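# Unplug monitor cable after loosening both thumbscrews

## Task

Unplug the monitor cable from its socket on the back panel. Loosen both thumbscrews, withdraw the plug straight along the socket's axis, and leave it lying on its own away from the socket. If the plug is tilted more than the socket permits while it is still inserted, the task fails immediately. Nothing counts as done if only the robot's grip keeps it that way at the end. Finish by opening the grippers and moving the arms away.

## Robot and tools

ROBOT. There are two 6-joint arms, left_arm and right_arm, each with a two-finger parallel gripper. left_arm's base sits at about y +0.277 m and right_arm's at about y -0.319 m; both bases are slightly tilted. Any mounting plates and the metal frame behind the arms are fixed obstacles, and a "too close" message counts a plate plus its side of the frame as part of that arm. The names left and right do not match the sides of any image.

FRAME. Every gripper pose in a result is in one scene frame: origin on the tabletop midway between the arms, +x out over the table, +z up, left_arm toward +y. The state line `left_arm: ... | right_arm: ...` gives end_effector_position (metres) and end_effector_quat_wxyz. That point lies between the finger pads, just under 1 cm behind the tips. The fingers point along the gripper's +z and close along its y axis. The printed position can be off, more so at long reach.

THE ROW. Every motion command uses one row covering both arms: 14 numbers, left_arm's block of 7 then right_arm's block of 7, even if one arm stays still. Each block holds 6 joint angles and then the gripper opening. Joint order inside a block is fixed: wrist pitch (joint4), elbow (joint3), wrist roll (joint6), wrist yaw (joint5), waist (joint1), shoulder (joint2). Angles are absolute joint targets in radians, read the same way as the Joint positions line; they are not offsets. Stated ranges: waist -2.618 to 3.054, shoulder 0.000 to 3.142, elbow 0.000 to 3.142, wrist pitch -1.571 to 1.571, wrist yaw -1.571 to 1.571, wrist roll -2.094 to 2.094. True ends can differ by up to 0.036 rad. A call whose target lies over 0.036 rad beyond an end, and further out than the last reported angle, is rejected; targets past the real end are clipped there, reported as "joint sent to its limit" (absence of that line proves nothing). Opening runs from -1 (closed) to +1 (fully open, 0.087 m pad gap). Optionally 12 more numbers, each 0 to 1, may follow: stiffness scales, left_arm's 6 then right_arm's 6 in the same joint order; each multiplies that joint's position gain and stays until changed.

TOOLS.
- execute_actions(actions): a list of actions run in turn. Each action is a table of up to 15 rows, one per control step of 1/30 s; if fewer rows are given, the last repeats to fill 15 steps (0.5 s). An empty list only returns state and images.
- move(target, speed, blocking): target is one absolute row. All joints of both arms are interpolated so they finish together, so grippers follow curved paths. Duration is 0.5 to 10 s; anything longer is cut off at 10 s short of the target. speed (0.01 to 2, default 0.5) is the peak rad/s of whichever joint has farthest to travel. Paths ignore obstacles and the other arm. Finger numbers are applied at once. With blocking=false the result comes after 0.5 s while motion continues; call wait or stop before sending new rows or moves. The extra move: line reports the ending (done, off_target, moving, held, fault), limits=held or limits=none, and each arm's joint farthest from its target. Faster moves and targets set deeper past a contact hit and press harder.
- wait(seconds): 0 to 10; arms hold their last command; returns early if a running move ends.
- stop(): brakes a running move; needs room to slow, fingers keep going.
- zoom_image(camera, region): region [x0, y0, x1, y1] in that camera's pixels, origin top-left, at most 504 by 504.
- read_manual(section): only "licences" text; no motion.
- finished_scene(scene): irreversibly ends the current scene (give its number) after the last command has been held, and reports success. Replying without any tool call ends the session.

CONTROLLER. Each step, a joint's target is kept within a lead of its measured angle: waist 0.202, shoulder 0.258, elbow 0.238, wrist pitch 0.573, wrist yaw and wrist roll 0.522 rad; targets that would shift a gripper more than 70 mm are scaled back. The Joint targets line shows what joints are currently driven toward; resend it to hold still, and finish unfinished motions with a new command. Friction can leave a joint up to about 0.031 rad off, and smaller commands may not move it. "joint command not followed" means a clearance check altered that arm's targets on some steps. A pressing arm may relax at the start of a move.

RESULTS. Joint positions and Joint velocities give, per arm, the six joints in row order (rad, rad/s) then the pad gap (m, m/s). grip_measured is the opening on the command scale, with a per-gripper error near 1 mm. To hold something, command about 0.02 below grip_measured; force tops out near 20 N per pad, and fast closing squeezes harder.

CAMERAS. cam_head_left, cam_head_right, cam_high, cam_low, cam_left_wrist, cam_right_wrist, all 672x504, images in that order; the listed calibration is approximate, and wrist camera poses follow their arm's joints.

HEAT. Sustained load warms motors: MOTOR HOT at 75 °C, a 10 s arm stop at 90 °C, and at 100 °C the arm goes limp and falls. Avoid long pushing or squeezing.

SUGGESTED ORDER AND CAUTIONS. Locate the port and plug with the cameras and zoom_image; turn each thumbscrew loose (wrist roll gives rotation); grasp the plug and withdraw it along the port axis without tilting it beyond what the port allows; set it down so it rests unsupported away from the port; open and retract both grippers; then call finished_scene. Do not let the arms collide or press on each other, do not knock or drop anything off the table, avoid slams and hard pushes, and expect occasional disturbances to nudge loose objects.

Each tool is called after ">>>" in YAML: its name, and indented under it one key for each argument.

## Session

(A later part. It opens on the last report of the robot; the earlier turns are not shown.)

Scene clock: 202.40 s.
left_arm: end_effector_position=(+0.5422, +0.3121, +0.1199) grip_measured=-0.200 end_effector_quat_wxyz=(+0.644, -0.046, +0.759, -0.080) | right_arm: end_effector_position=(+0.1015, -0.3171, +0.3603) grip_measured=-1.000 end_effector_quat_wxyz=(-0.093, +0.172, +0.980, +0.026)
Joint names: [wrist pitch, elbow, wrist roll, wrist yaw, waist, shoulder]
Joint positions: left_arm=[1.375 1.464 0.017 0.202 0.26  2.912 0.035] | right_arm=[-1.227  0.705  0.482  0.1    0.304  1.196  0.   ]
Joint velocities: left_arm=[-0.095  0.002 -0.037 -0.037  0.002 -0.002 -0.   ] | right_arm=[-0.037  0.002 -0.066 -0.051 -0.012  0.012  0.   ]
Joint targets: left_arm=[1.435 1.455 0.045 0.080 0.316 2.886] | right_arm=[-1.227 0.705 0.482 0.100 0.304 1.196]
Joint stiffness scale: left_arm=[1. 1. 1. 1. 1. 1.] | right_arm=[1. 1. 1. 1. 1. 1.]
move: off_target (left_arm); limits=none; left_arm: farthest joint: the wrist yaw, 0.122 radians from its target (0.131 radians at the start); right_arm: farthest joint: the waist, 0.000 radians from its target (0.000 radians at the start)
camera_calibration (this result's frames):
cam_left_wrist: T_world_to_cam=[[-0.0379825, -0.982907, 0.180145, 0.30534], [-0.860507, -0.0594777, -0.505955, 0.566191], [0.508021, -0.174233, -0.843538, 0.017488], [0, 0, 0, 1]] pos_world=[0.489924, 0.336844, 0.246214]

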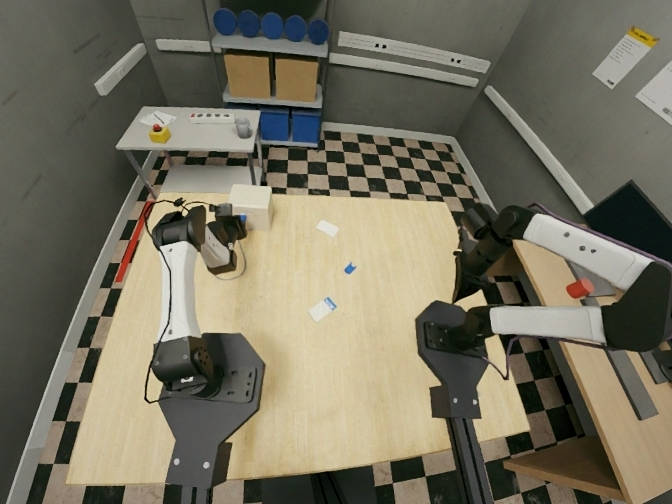

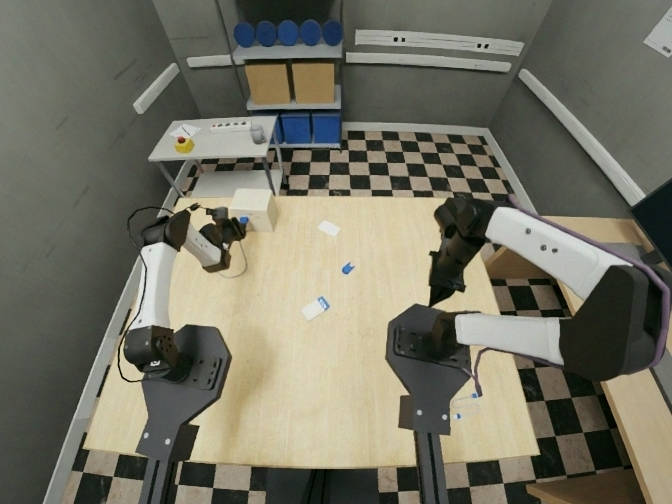

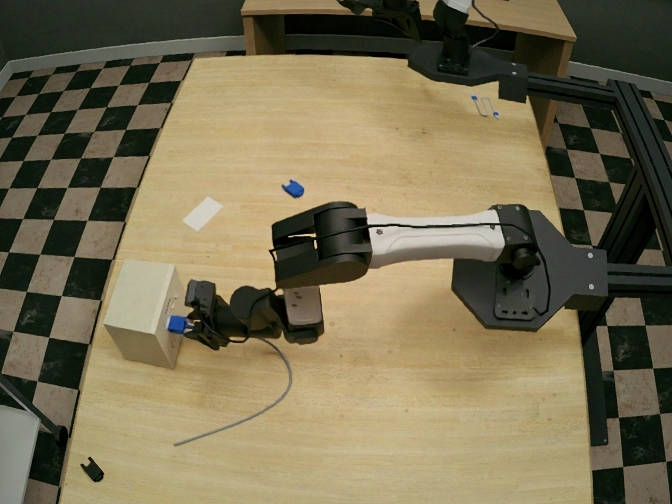

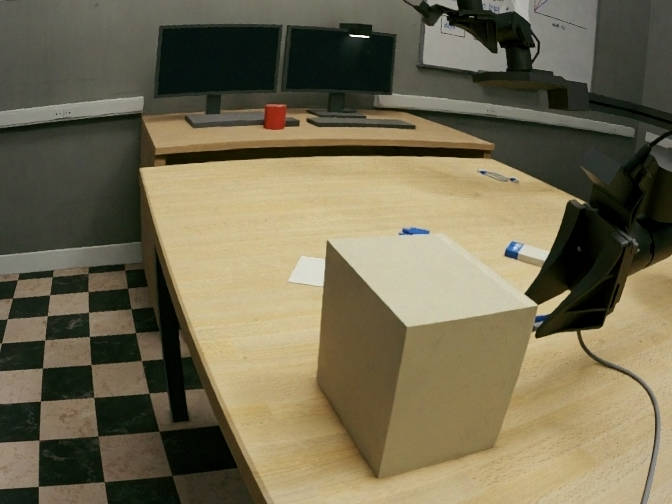

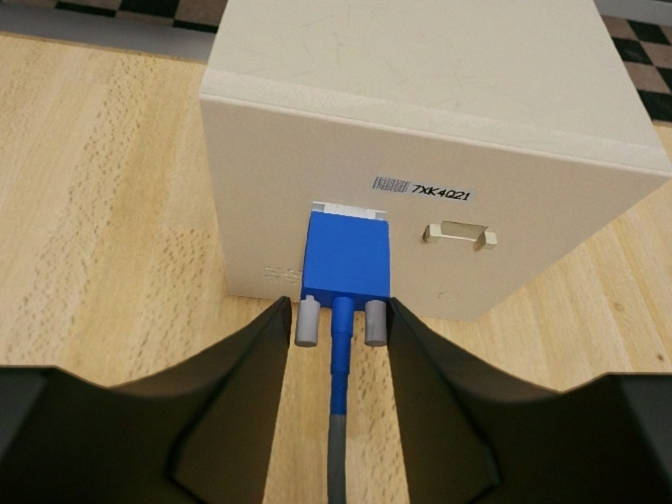

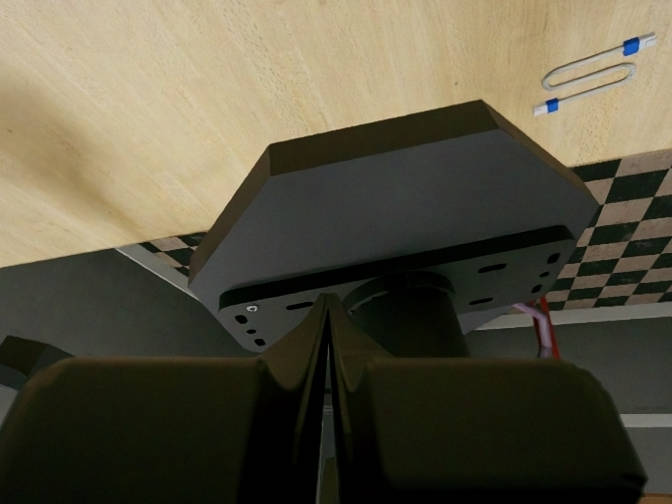

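>>> execute_actions:
  actions:
    - [[1.375,1.46,0.015,0.25,0.264,2.91,0,-1.227,0.705,0.482,0.1,0.304,1.196,-1],[1.375,1.46,0.015,0.25,0.264,2.91,0,-1.227,0.705,0.482,0.1,0.304,1.196,-1],[1.375,1.46,0.015,0.25,0.264,2.91,0,-1.227,0.705,0.482,0.1,0.304,1.196,-1],[1.365,1.478,0.015,0.24,0.268,2.926,0,-1.227,0.705,0.482,0.1,0.304,1.196,-1],[1.365,1.485,0.015,0.24,0.268,2.935,0,-1.227,0.705,0.482,0.1,0.304,1.196,-1],[1.365,1.492,0.015,0.24,0.268,2.943,0,-1.227,0.705,0.482,0.1,0.304,1.196,-1],[1.365,1.5,0.015,0.24,0.268,2.952,0,-1.227,0.705,0.482,0.1,0.304,1.196,-1],[1.365,1.507,0.015,0.24,0.268,2.96,0,-1.227,0.705,0.482,0.1,0.304,1.196,-1],[1.365,1.514,0.015,0.24,0.268,2.968,0,-1.227,0.705,0.482,0.1,0.304,1.196,-1]]
    - [[1.375,1.498,0.025,0.2,0.275,2.95,-0.2,-1.227,0.705,0.482,0.1,0.304,1.196,-1],[1.375,1.498,0.025,0.2,0.275,2.95,-0.2,-1.227,0.705,0.482,0.1,0.304,1.196,-1],[1.375,1.498,0.025,0.2,0.275,2.95,-0.2,-1.227,0.705,0.482,0.1,0.304,1.196,-1],[1.375,1.498,0.03,0.16,0.29,2.95,-0.2,-1.227,0.705,0.482,0.1,0.304,1.196,-1],[1.375,1.498,0.035,0.13,0.305,2.95,-0.2,-1.227,0.705,0.482,0.1,0.304,1.196,-1],[1.375,1.498,0.045,0.09,0.322,2.95,-0.2,-1.227,0.705,0.482,0.1,0.304,1.196,-1],[1.375,1.498,0.045,0.09,0.322,2.95,-0.2,-1.227,0.705,0.482,0.1,0.304,1.196,-1],[1.375,1.498,0.045,0.09,0.322,2.95,-0.2,-1.227,0.705,0.482,0.1,0.304,1.196,-1],[1.375,1.498,0.045,0.09,0.322,2.95,-0.2,-1.227,0.705,0.482,0.1,0.304,1.196,-1],[1.395,1.495,0.045,0.09,0.322,2.941,-0.2,-1.227,0.705,0.482,0.1,0.304,1.196,-1],[1.415,1.492,0.045,0.09,0.322,2.932,-0.2,-1.227,0.705,0.482,0.1,0.304,1.196,-1],[1.435,1.488,0.045,0.09,0.322,2.924,-0.2,-1.227,0.705,0.482,0.1,0.304,1.196,-1],[1.435,1.485,0.045,0.09,0.322,2.921,-0.2,-1.227,0.705,0.482,0.1,0.304,1.196,-1],[1.435,1.482,0.045,0.09,0.322,2.917,-0.2,-1.227,0.705,0.482,0.1,0.304,1.196,-1],[1.435,1.479,0.045,0.09,0.322,2.914,-0.2,-1.227,0.705,0.482,0.1,0.304,1.196,-1]]
    - [[1.435,1.476,0.045,0.09,0.322,2.91,-0.2,-1.227,0.705,0.482,0.1,0.304,1.196,-1],[1.435,1.473,0.045,0.09,0.322,2.907,-0.2,-1.227,0.705,0.482,0.1,0.304,1.196,-1],[1.435,1.47,0.045,0.09,0.322,2.903,-0.2,-1.227,0.705,0.482,0.1,0.304,1.196,-1],[1.435,1.467,0.045,0.09,0.322,2.9,-0.2,-1.227,0.705,0.482,0.1,0.304,1.196,-1],[1.435,1.464,0.045,0.09,0.322,2.896,-0.2,-1.227,0.705,0.482,0.1,0.304,1.196,-1],[1.435,1.461,0.045,0.09,0.322,2.893,-0.2,-1.227,0.705,0.482,0.1,0.304,1.196,-1],[1.435,1.458,0.045,0.09,0.322,2.889,-0.2,-1.227,0.705,0.482,0.1,0.304,1.196,-1],[1.435,1.455,0.045,0.09,0.322,2.886,-0.2,-1.227,0.705,0.482,0.1,0.304,1.196,-1],[1.435,1.452,0.045,0.09,0.322,2.882,-0.2,-1.227,0.705,0.482,0.1,0.304,1.196,-1]]
    - [[1.375,1.46,0.015,0.25,0.264,2.91,0,-1.227,0.705,0.482,0.1,0.304,1.196,-1],[1.375,1.46,0.015,0.25,0.264,2.91,0,-1.227,0.705,0.482,0.1,0.304,1.196,-1],[1.375,1.46,0.015,0.25,0.264,2.91,0,-1.227,0.705,0.482,0.1,0.304,1.196,-1],[1.365,1.478,0.015,0.24,0.268,2.926,0,-1.227,0.705,0.482,0.1,0.304,1.196,-1],[1.365,1.485,0.015,0.24,0.268,2.935,0,-1.227,0.705,0.482,0.1,0.304,1.196,-1],[1.365,1.492,0.015,0.24,0.268,2.943,0,-1.227,0.705,0.482,0.1,0.304,1.196,-1],[1.365,1.5,0.015,0.24,0.268,2.952,0,-1.227,0.705,0.482,0.1,0.304,1.196,-1],[1.365,1.507,0.015,0.24,0.268,2.96,0,-1.227,0.705,0.482,0.1,0.304,1.196,-1],[1.365,1.514,0.015,0.24,0.268,2.968,0,-1.227,0.705,0.482,0.1,0.304,1.196,-1]]
    - [[1.375,1.498,0.025,0.2,0.275,2.95,-0.2,-1.227,0.705,0.482,0.1,0.304,1.196,-1],[1.375,1.498,0.025,0.2,0.275,2.95,-0.2,-1.227,0.705,0.482,0.1,0.304,1.196,-1],[1.375,1.498,0.025,0.2,0.275,2.95,-0.2,-1.227,0.705,0.482,0.1,0.304,1.196,-1],[1.375,1.498,0.03,0.16,0.29,2.95,-0.2,-1.227,0.705,0.482,0.1,0.304,1.196,-1],[1.375,1.498,0.035,0.13,0.305,2.95,-0.2,-1.227,0.705,0.482,0.1,0.304,1.196,-1],[1.375,1.498,0.045,0.09,0.322,2.95,-0.2,-1.227,0.705,0.482,0.1,0.304,1.196,-1],[1.375,1.498,0.045,0.09,0.322,2.95,-0.2,-1.227,0.705,0.482,0.1,0.304,1.196,-1],[1.375,1.498,0.045,0.09,0.322,2.95,-0.2,-1.227,0.705,0.482,0.1,0.304,1.196,-1],[1.375,1.498,0.045,0.09,0.322,2.95,-0.2,-1.227,0.705,0.482,0.1,0.304,1.196,-1],[1.395,1.495,0.045,0.09,0.322,2.941,-0.2,-1.227,0.705,0.482,0.1,0.304,1.196,-1],[1.415,1.492,0.045,0.09,0.322,2.932,-0.2,-1.227,0.705,0.482,0.1,0.304,1.196,-1],[1.435,1.488,0.045,0.09,0.322,2.924,-0.2,-1.227,0.705,0.482,0.1,0.304,1.196,-1],[1.435,1.485,0.045,0.09,0.322,2.921,-0.2,-1.227,0.705,0.482,0.1,0.304,1.196,-1],[1.435,1.482,0.045,0.09,0.322,2.917,-0.2,-1.227,0.705,0.482,0.1,0.304,1.196,-1],[1.435,1.479,0.045,0.09,0.322,2.914,-0.2,-1.227,0.705,0.482,0.1,0.304,1.196,-1]]
    - [[1.435,1.476,0.045,0.09,0.322,2.91,-0.2,-1.227,0.705,0.482,0.1,0.304,1.196,-1],[1.435,1.473,0.045,0.09,0.322,2.907,-0.2,-1.227,0.705,0.482,0.1,0.304,1.196,-1],[1.435,1.47,0.045,0.09,0.322,2.903,-0.2,-1.227,0.705,0.482,0.1,0.304,1.196,-1],[1.435,1.467,0.045,0.09,0.322,2.9,-0.2,-1.227,0.705,0.482,0.1,0.304,1.196,-1],[1.435,1.464,0.045,0.09,0.322,2.896,-0.2,-1.227,0.705,0.482,0.1,0.304,1.196,-1],[1.435,1.461,0.045,0.09,0.322,2.893,-0.2,-1.227,0.705,0.482,0.1,0.304,1.196,-1],[1.435,1.458,0.045,0.09,0.322,2.889,-0.2,-1.227,0.705,0.482,0.1,0.304,1.196,-1],[1.435,1.455,0.045,0.09,0.322,2.886,-0.2,-1.227,0.705,0.482,0.1,0.304,1.196,-1],[1.435,1.452,0.045,0.09,0.322,2.882,-0.2,-1.227,0.705,0.482,0.1,0.304,1.196,-1]]

>>> zoom_image:
  camera: "cam_left_wrist"
  region: [260,160,440,360]

Scene clock: 208.93 s.
left_arm: end_effector_position=(+0.5404, +0.3125, +0.1200) grip_measured=-0.199 end_effector_quat_wxyz=(+0.645, -0.043, +0.758, -0.082) | right_arm: end_effector_position=(+0.1015, -0.3171, +0.3603) grip_measured=-1.000 end_effector_quat_wxyz=(-0.093, +0.172, +0.980, +0.026)
Joint names: [wrist pitch, elbow, wrist roll, wrist yaw, waist, shoulder]
Joint positions: left_arm=[1.384 1.458 0.019 0.215 0.265 2.912 0.035] | right_arm=[-1.227  0.705  0.482  0.1    0.304  1.196  0.   ]
Joint velocities: left_arm=[-0.022 -0.002  0.051 -0.066 -0.017 -0.002 -0.002] | right_arm=[-0.022 -0.017 -0.037  0.022  0.012 -0.012  0.   ]
Joint targets: left_arm=[1.435 1.452 0.045 0.090 0.322 2.882] | right_arm=[-1.227 0.705 0.482 0.100 0.304 1.196]
Joint stiffness scale: left_arm=[1. 1. 1. 1. 1. 1.] | right_arm=[1. 1. 1. 1. 1. 1.]
camera_calibration (this result's frames):
cam_left_wrist: T_world_to_cam=[[-0.0464947, -0.982599, 0.179825, 0.31028], [-0.858937, -0.0525769, -0.509374, 0.562052], [0.509966, -0.178141, -0.841547, 0.0185171], [0, 0, 0, 1]] pos_world=[0.487751, 0.33773, 0.246082]

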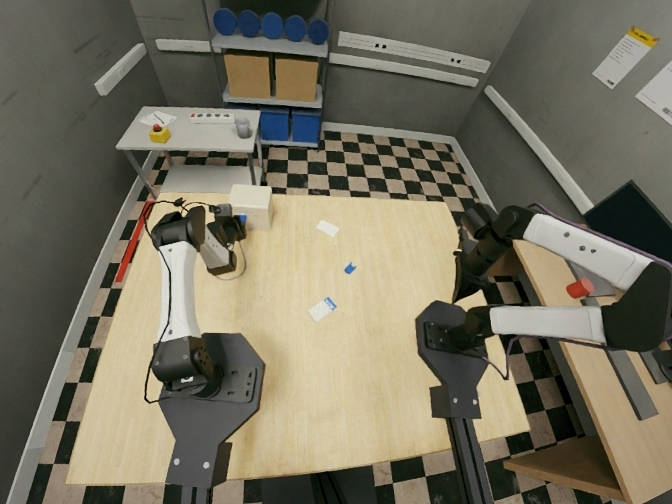

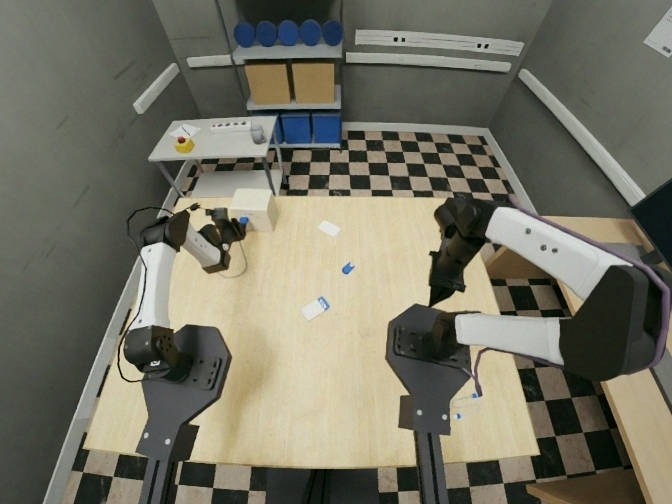

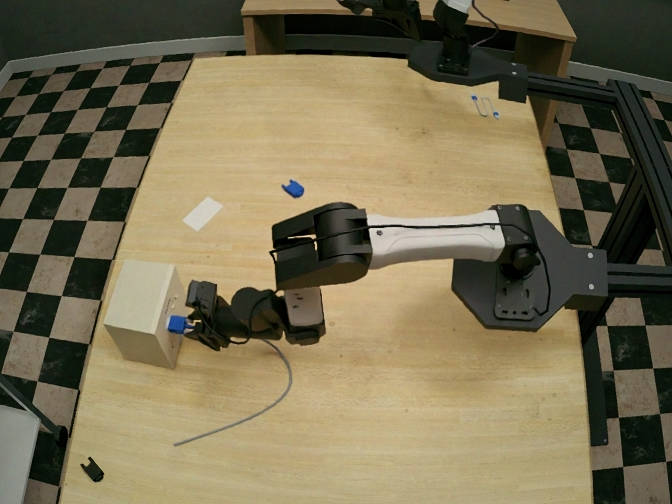

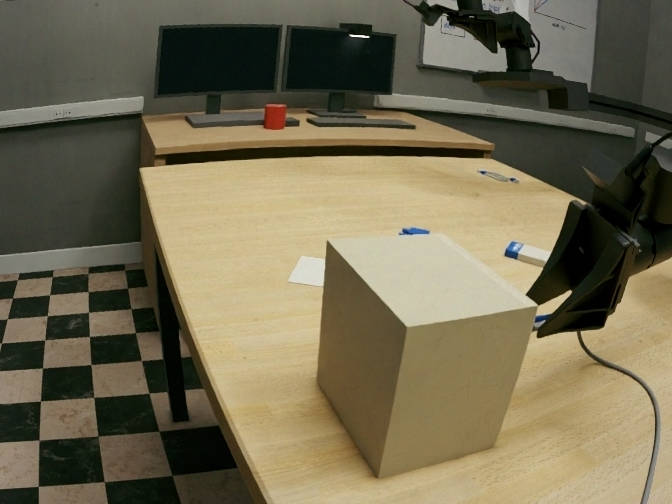

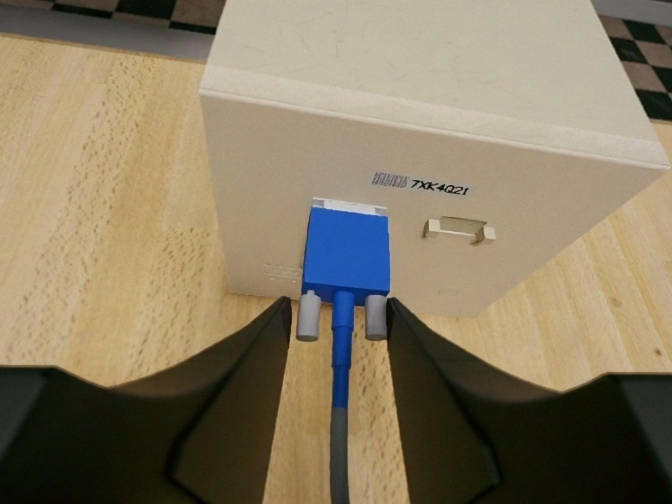

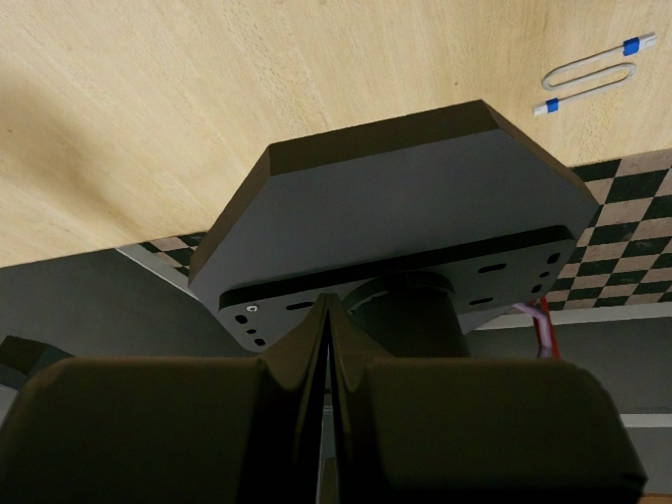

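Region (260, 160, 440, 360) of cam_left_wrist's 672x504 image, scaled by 2.520, with more detail than that image has; it fills the left 454 columns of this view, and the rest is white.

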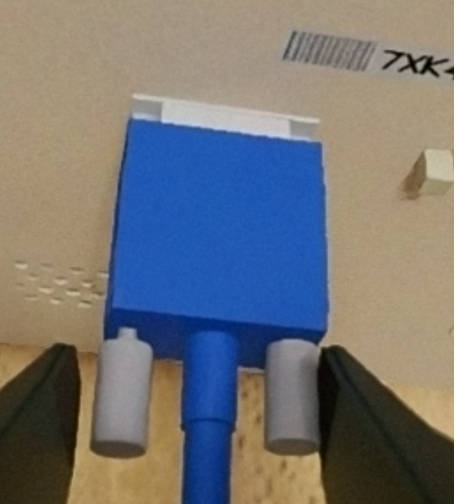

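>>> zoom_image:
  camera: "cam_left_wrist"
  region: [350,280,410,350]

>>> zoom_image:
  camera: "cam_high"
  region: [150,290,220,350]

Region (350, 280, 410, 350) of cam_left_wrist's 672x504 image, scaled by 7.200, with more detail than that image has; it fills the left 432 columns of this view, and the rest is white.

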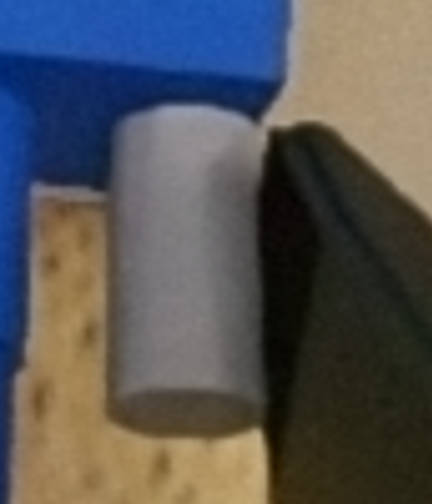

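Region (150, 290, 220, 350) of cam_high's 672x504 image, scaled by 7.200, with more detail than that image has; it fills the top 432 rows of this view, and the rest is white.

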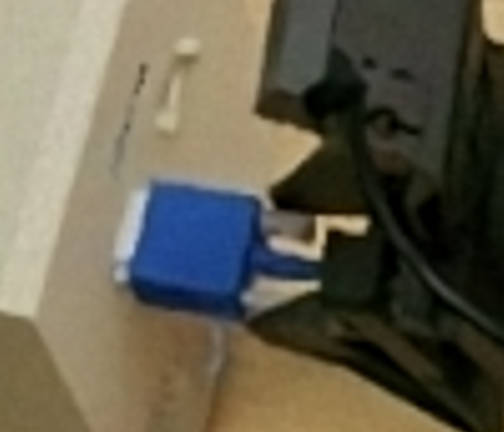

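>>> execute_actions:
  actions:
    - [[1.375,1.46,0.015,0.25,0.264,2.91,0,-1.227,0.705,0.482,0.1,0.304,1.196,-1],[1.375,1.46,0.015,0.25,0.264,2.91,0,-1.227,0.705,0.482,0.1,0.304,1.196,-1],[1.375,1.46,0.015,0.25,0.264,2.91,0,-1.227,0.705,0.482,0.1,0.304,1.196,-1],[1.36,1.478,0.015,0.24,0.268,2.926,0,-1.227,0.705,0.482,0.1,0.304,1.196,-1],[1.36,1.485,0.015,0.24,0.268,2.935,0,-1.227,0.705,0.482,0.1,0.304,1.196,-1],[1.36,1.492,0.015,0.24,0.268,2.943,0,-1.227,0.705,0.482,0.1,0.304,1.196,-1],[1.36,1.5,0.015,0.24,0.268,2.952,0,-1.227,0.705,0.482,0.1,0.304,1.196,-1],[1.36,1.507,0.015,0.24,0.268,2.96,0,-1.227,0.705,0.482,0.1,0.304,1.196,-1],[1.36,1.516,0.015,0.24,0.268,2.968,0,-1.227,0.705,0.482,0.1,0.304,1.196,-1]]

>>> zoom_image:
  camera: "cam_left_wrist"
  region: [280,260,410,350]

Scene clock: 212.60 s.
left_arm: end_effector_position=(+0.5422, +0.3072, +0.1104) grip_measured=+0.000 end_effector_quat_wxyz=(+0.644, -0.037, +0.759, -0.089) | right_arm: end_effector_position=(+0.1015, -0.3171, +0.3603) grip_measured=-1.000 end_effector_quat_wxyz=(-0.093, +0.172, +0.980, +0.026)
Joint names: [wrist pitch, elbow, wrist roll, wrist yaw, waist, shoulder]
Joint positions: left_arm=[1.378 1.5   0.018 0.23  0.263 2.951 0.044] | right_arm=[-1.227  0.705  0.482  0.1    0.304  1.196  0.   ]
Joint velocities: left_arm=[-0.022  0.012 -0.007 -0.022 -0.007  0.037 -0.001] | right_arm=[-0.022 -0.022 -0.037 -0.051  0.012 -0.007  0.   ]
Joint targets: left_arm=[1.360 1.516 0.015 0.240 0.268 2.968] | right_arm=[-1.227 0.705 0.482 0.100 0.304 1.196]
Joint stiffness scale: left_arm=[1. 1. 1. 1. 1. 1.] | right_arm=[1. 1. 1. 1. 1. 1.]
camera_calibration (this result's frames):
cam_left_wrist: T_world_to_cam=[[-0.0632978, -0.98101, 0.183337, 0.31508], [-0.859606, -0.0397374, -0.50941, 0.554856], [0.507022, -0.189842, -0.840767, 0.0136372], [0, 0, 0, 1]] pos_world=[0.489987, 0.333734, 0.236349]

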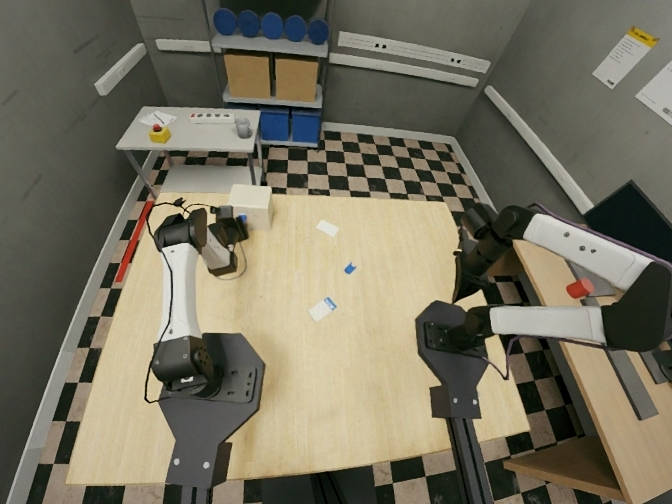

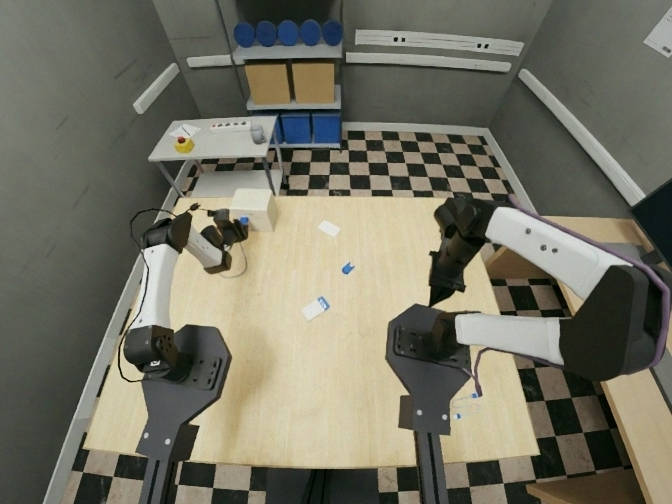

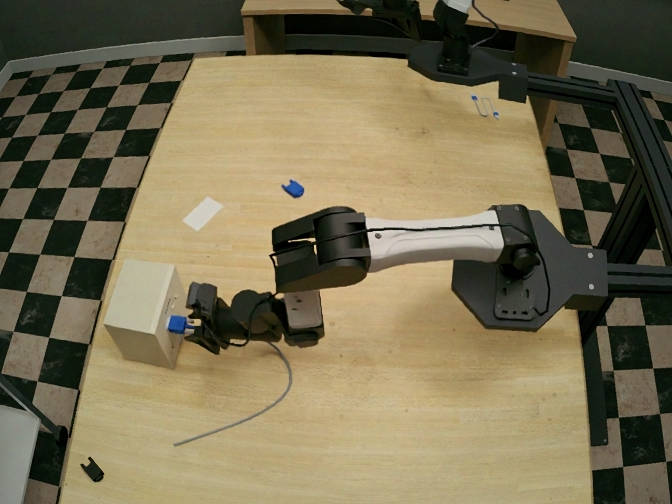

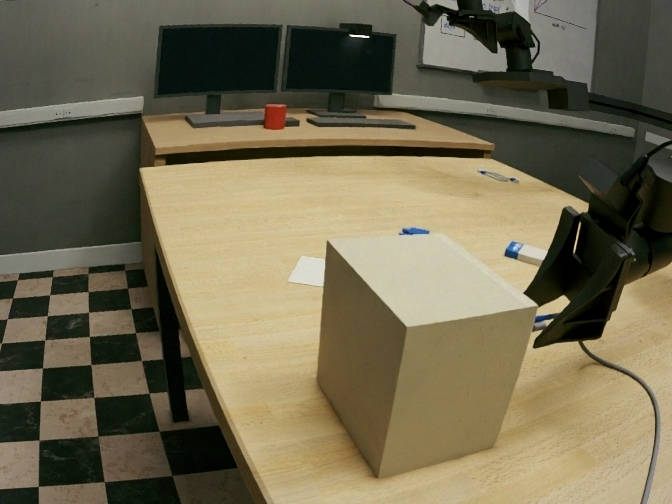

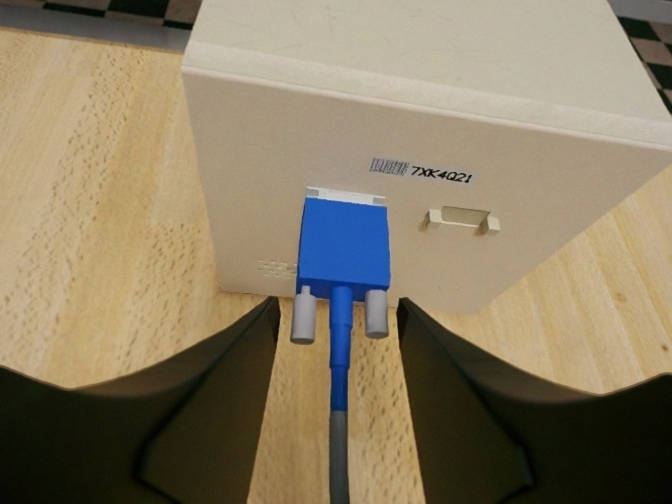

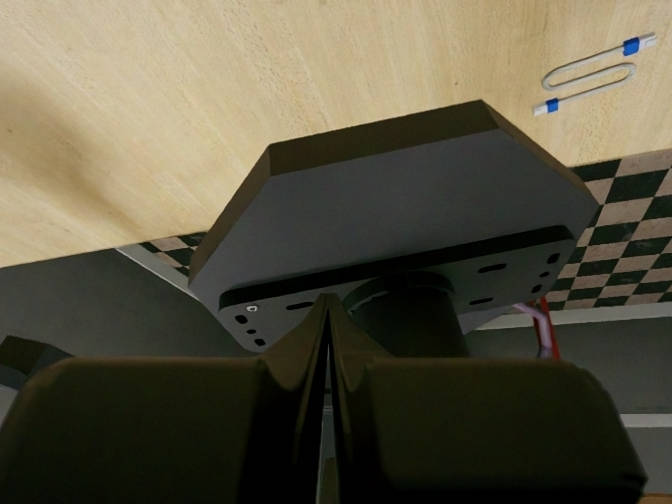

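Region (280, 260, 410, 350) of cam_left_wrist's 672x504 image, scaled by 3.877, with more detail than that image has; it fills the top 349 rows of this view, and the rest is white.

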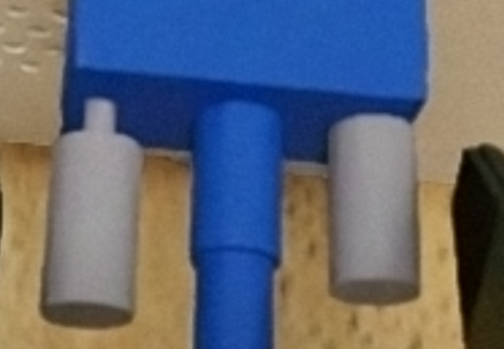

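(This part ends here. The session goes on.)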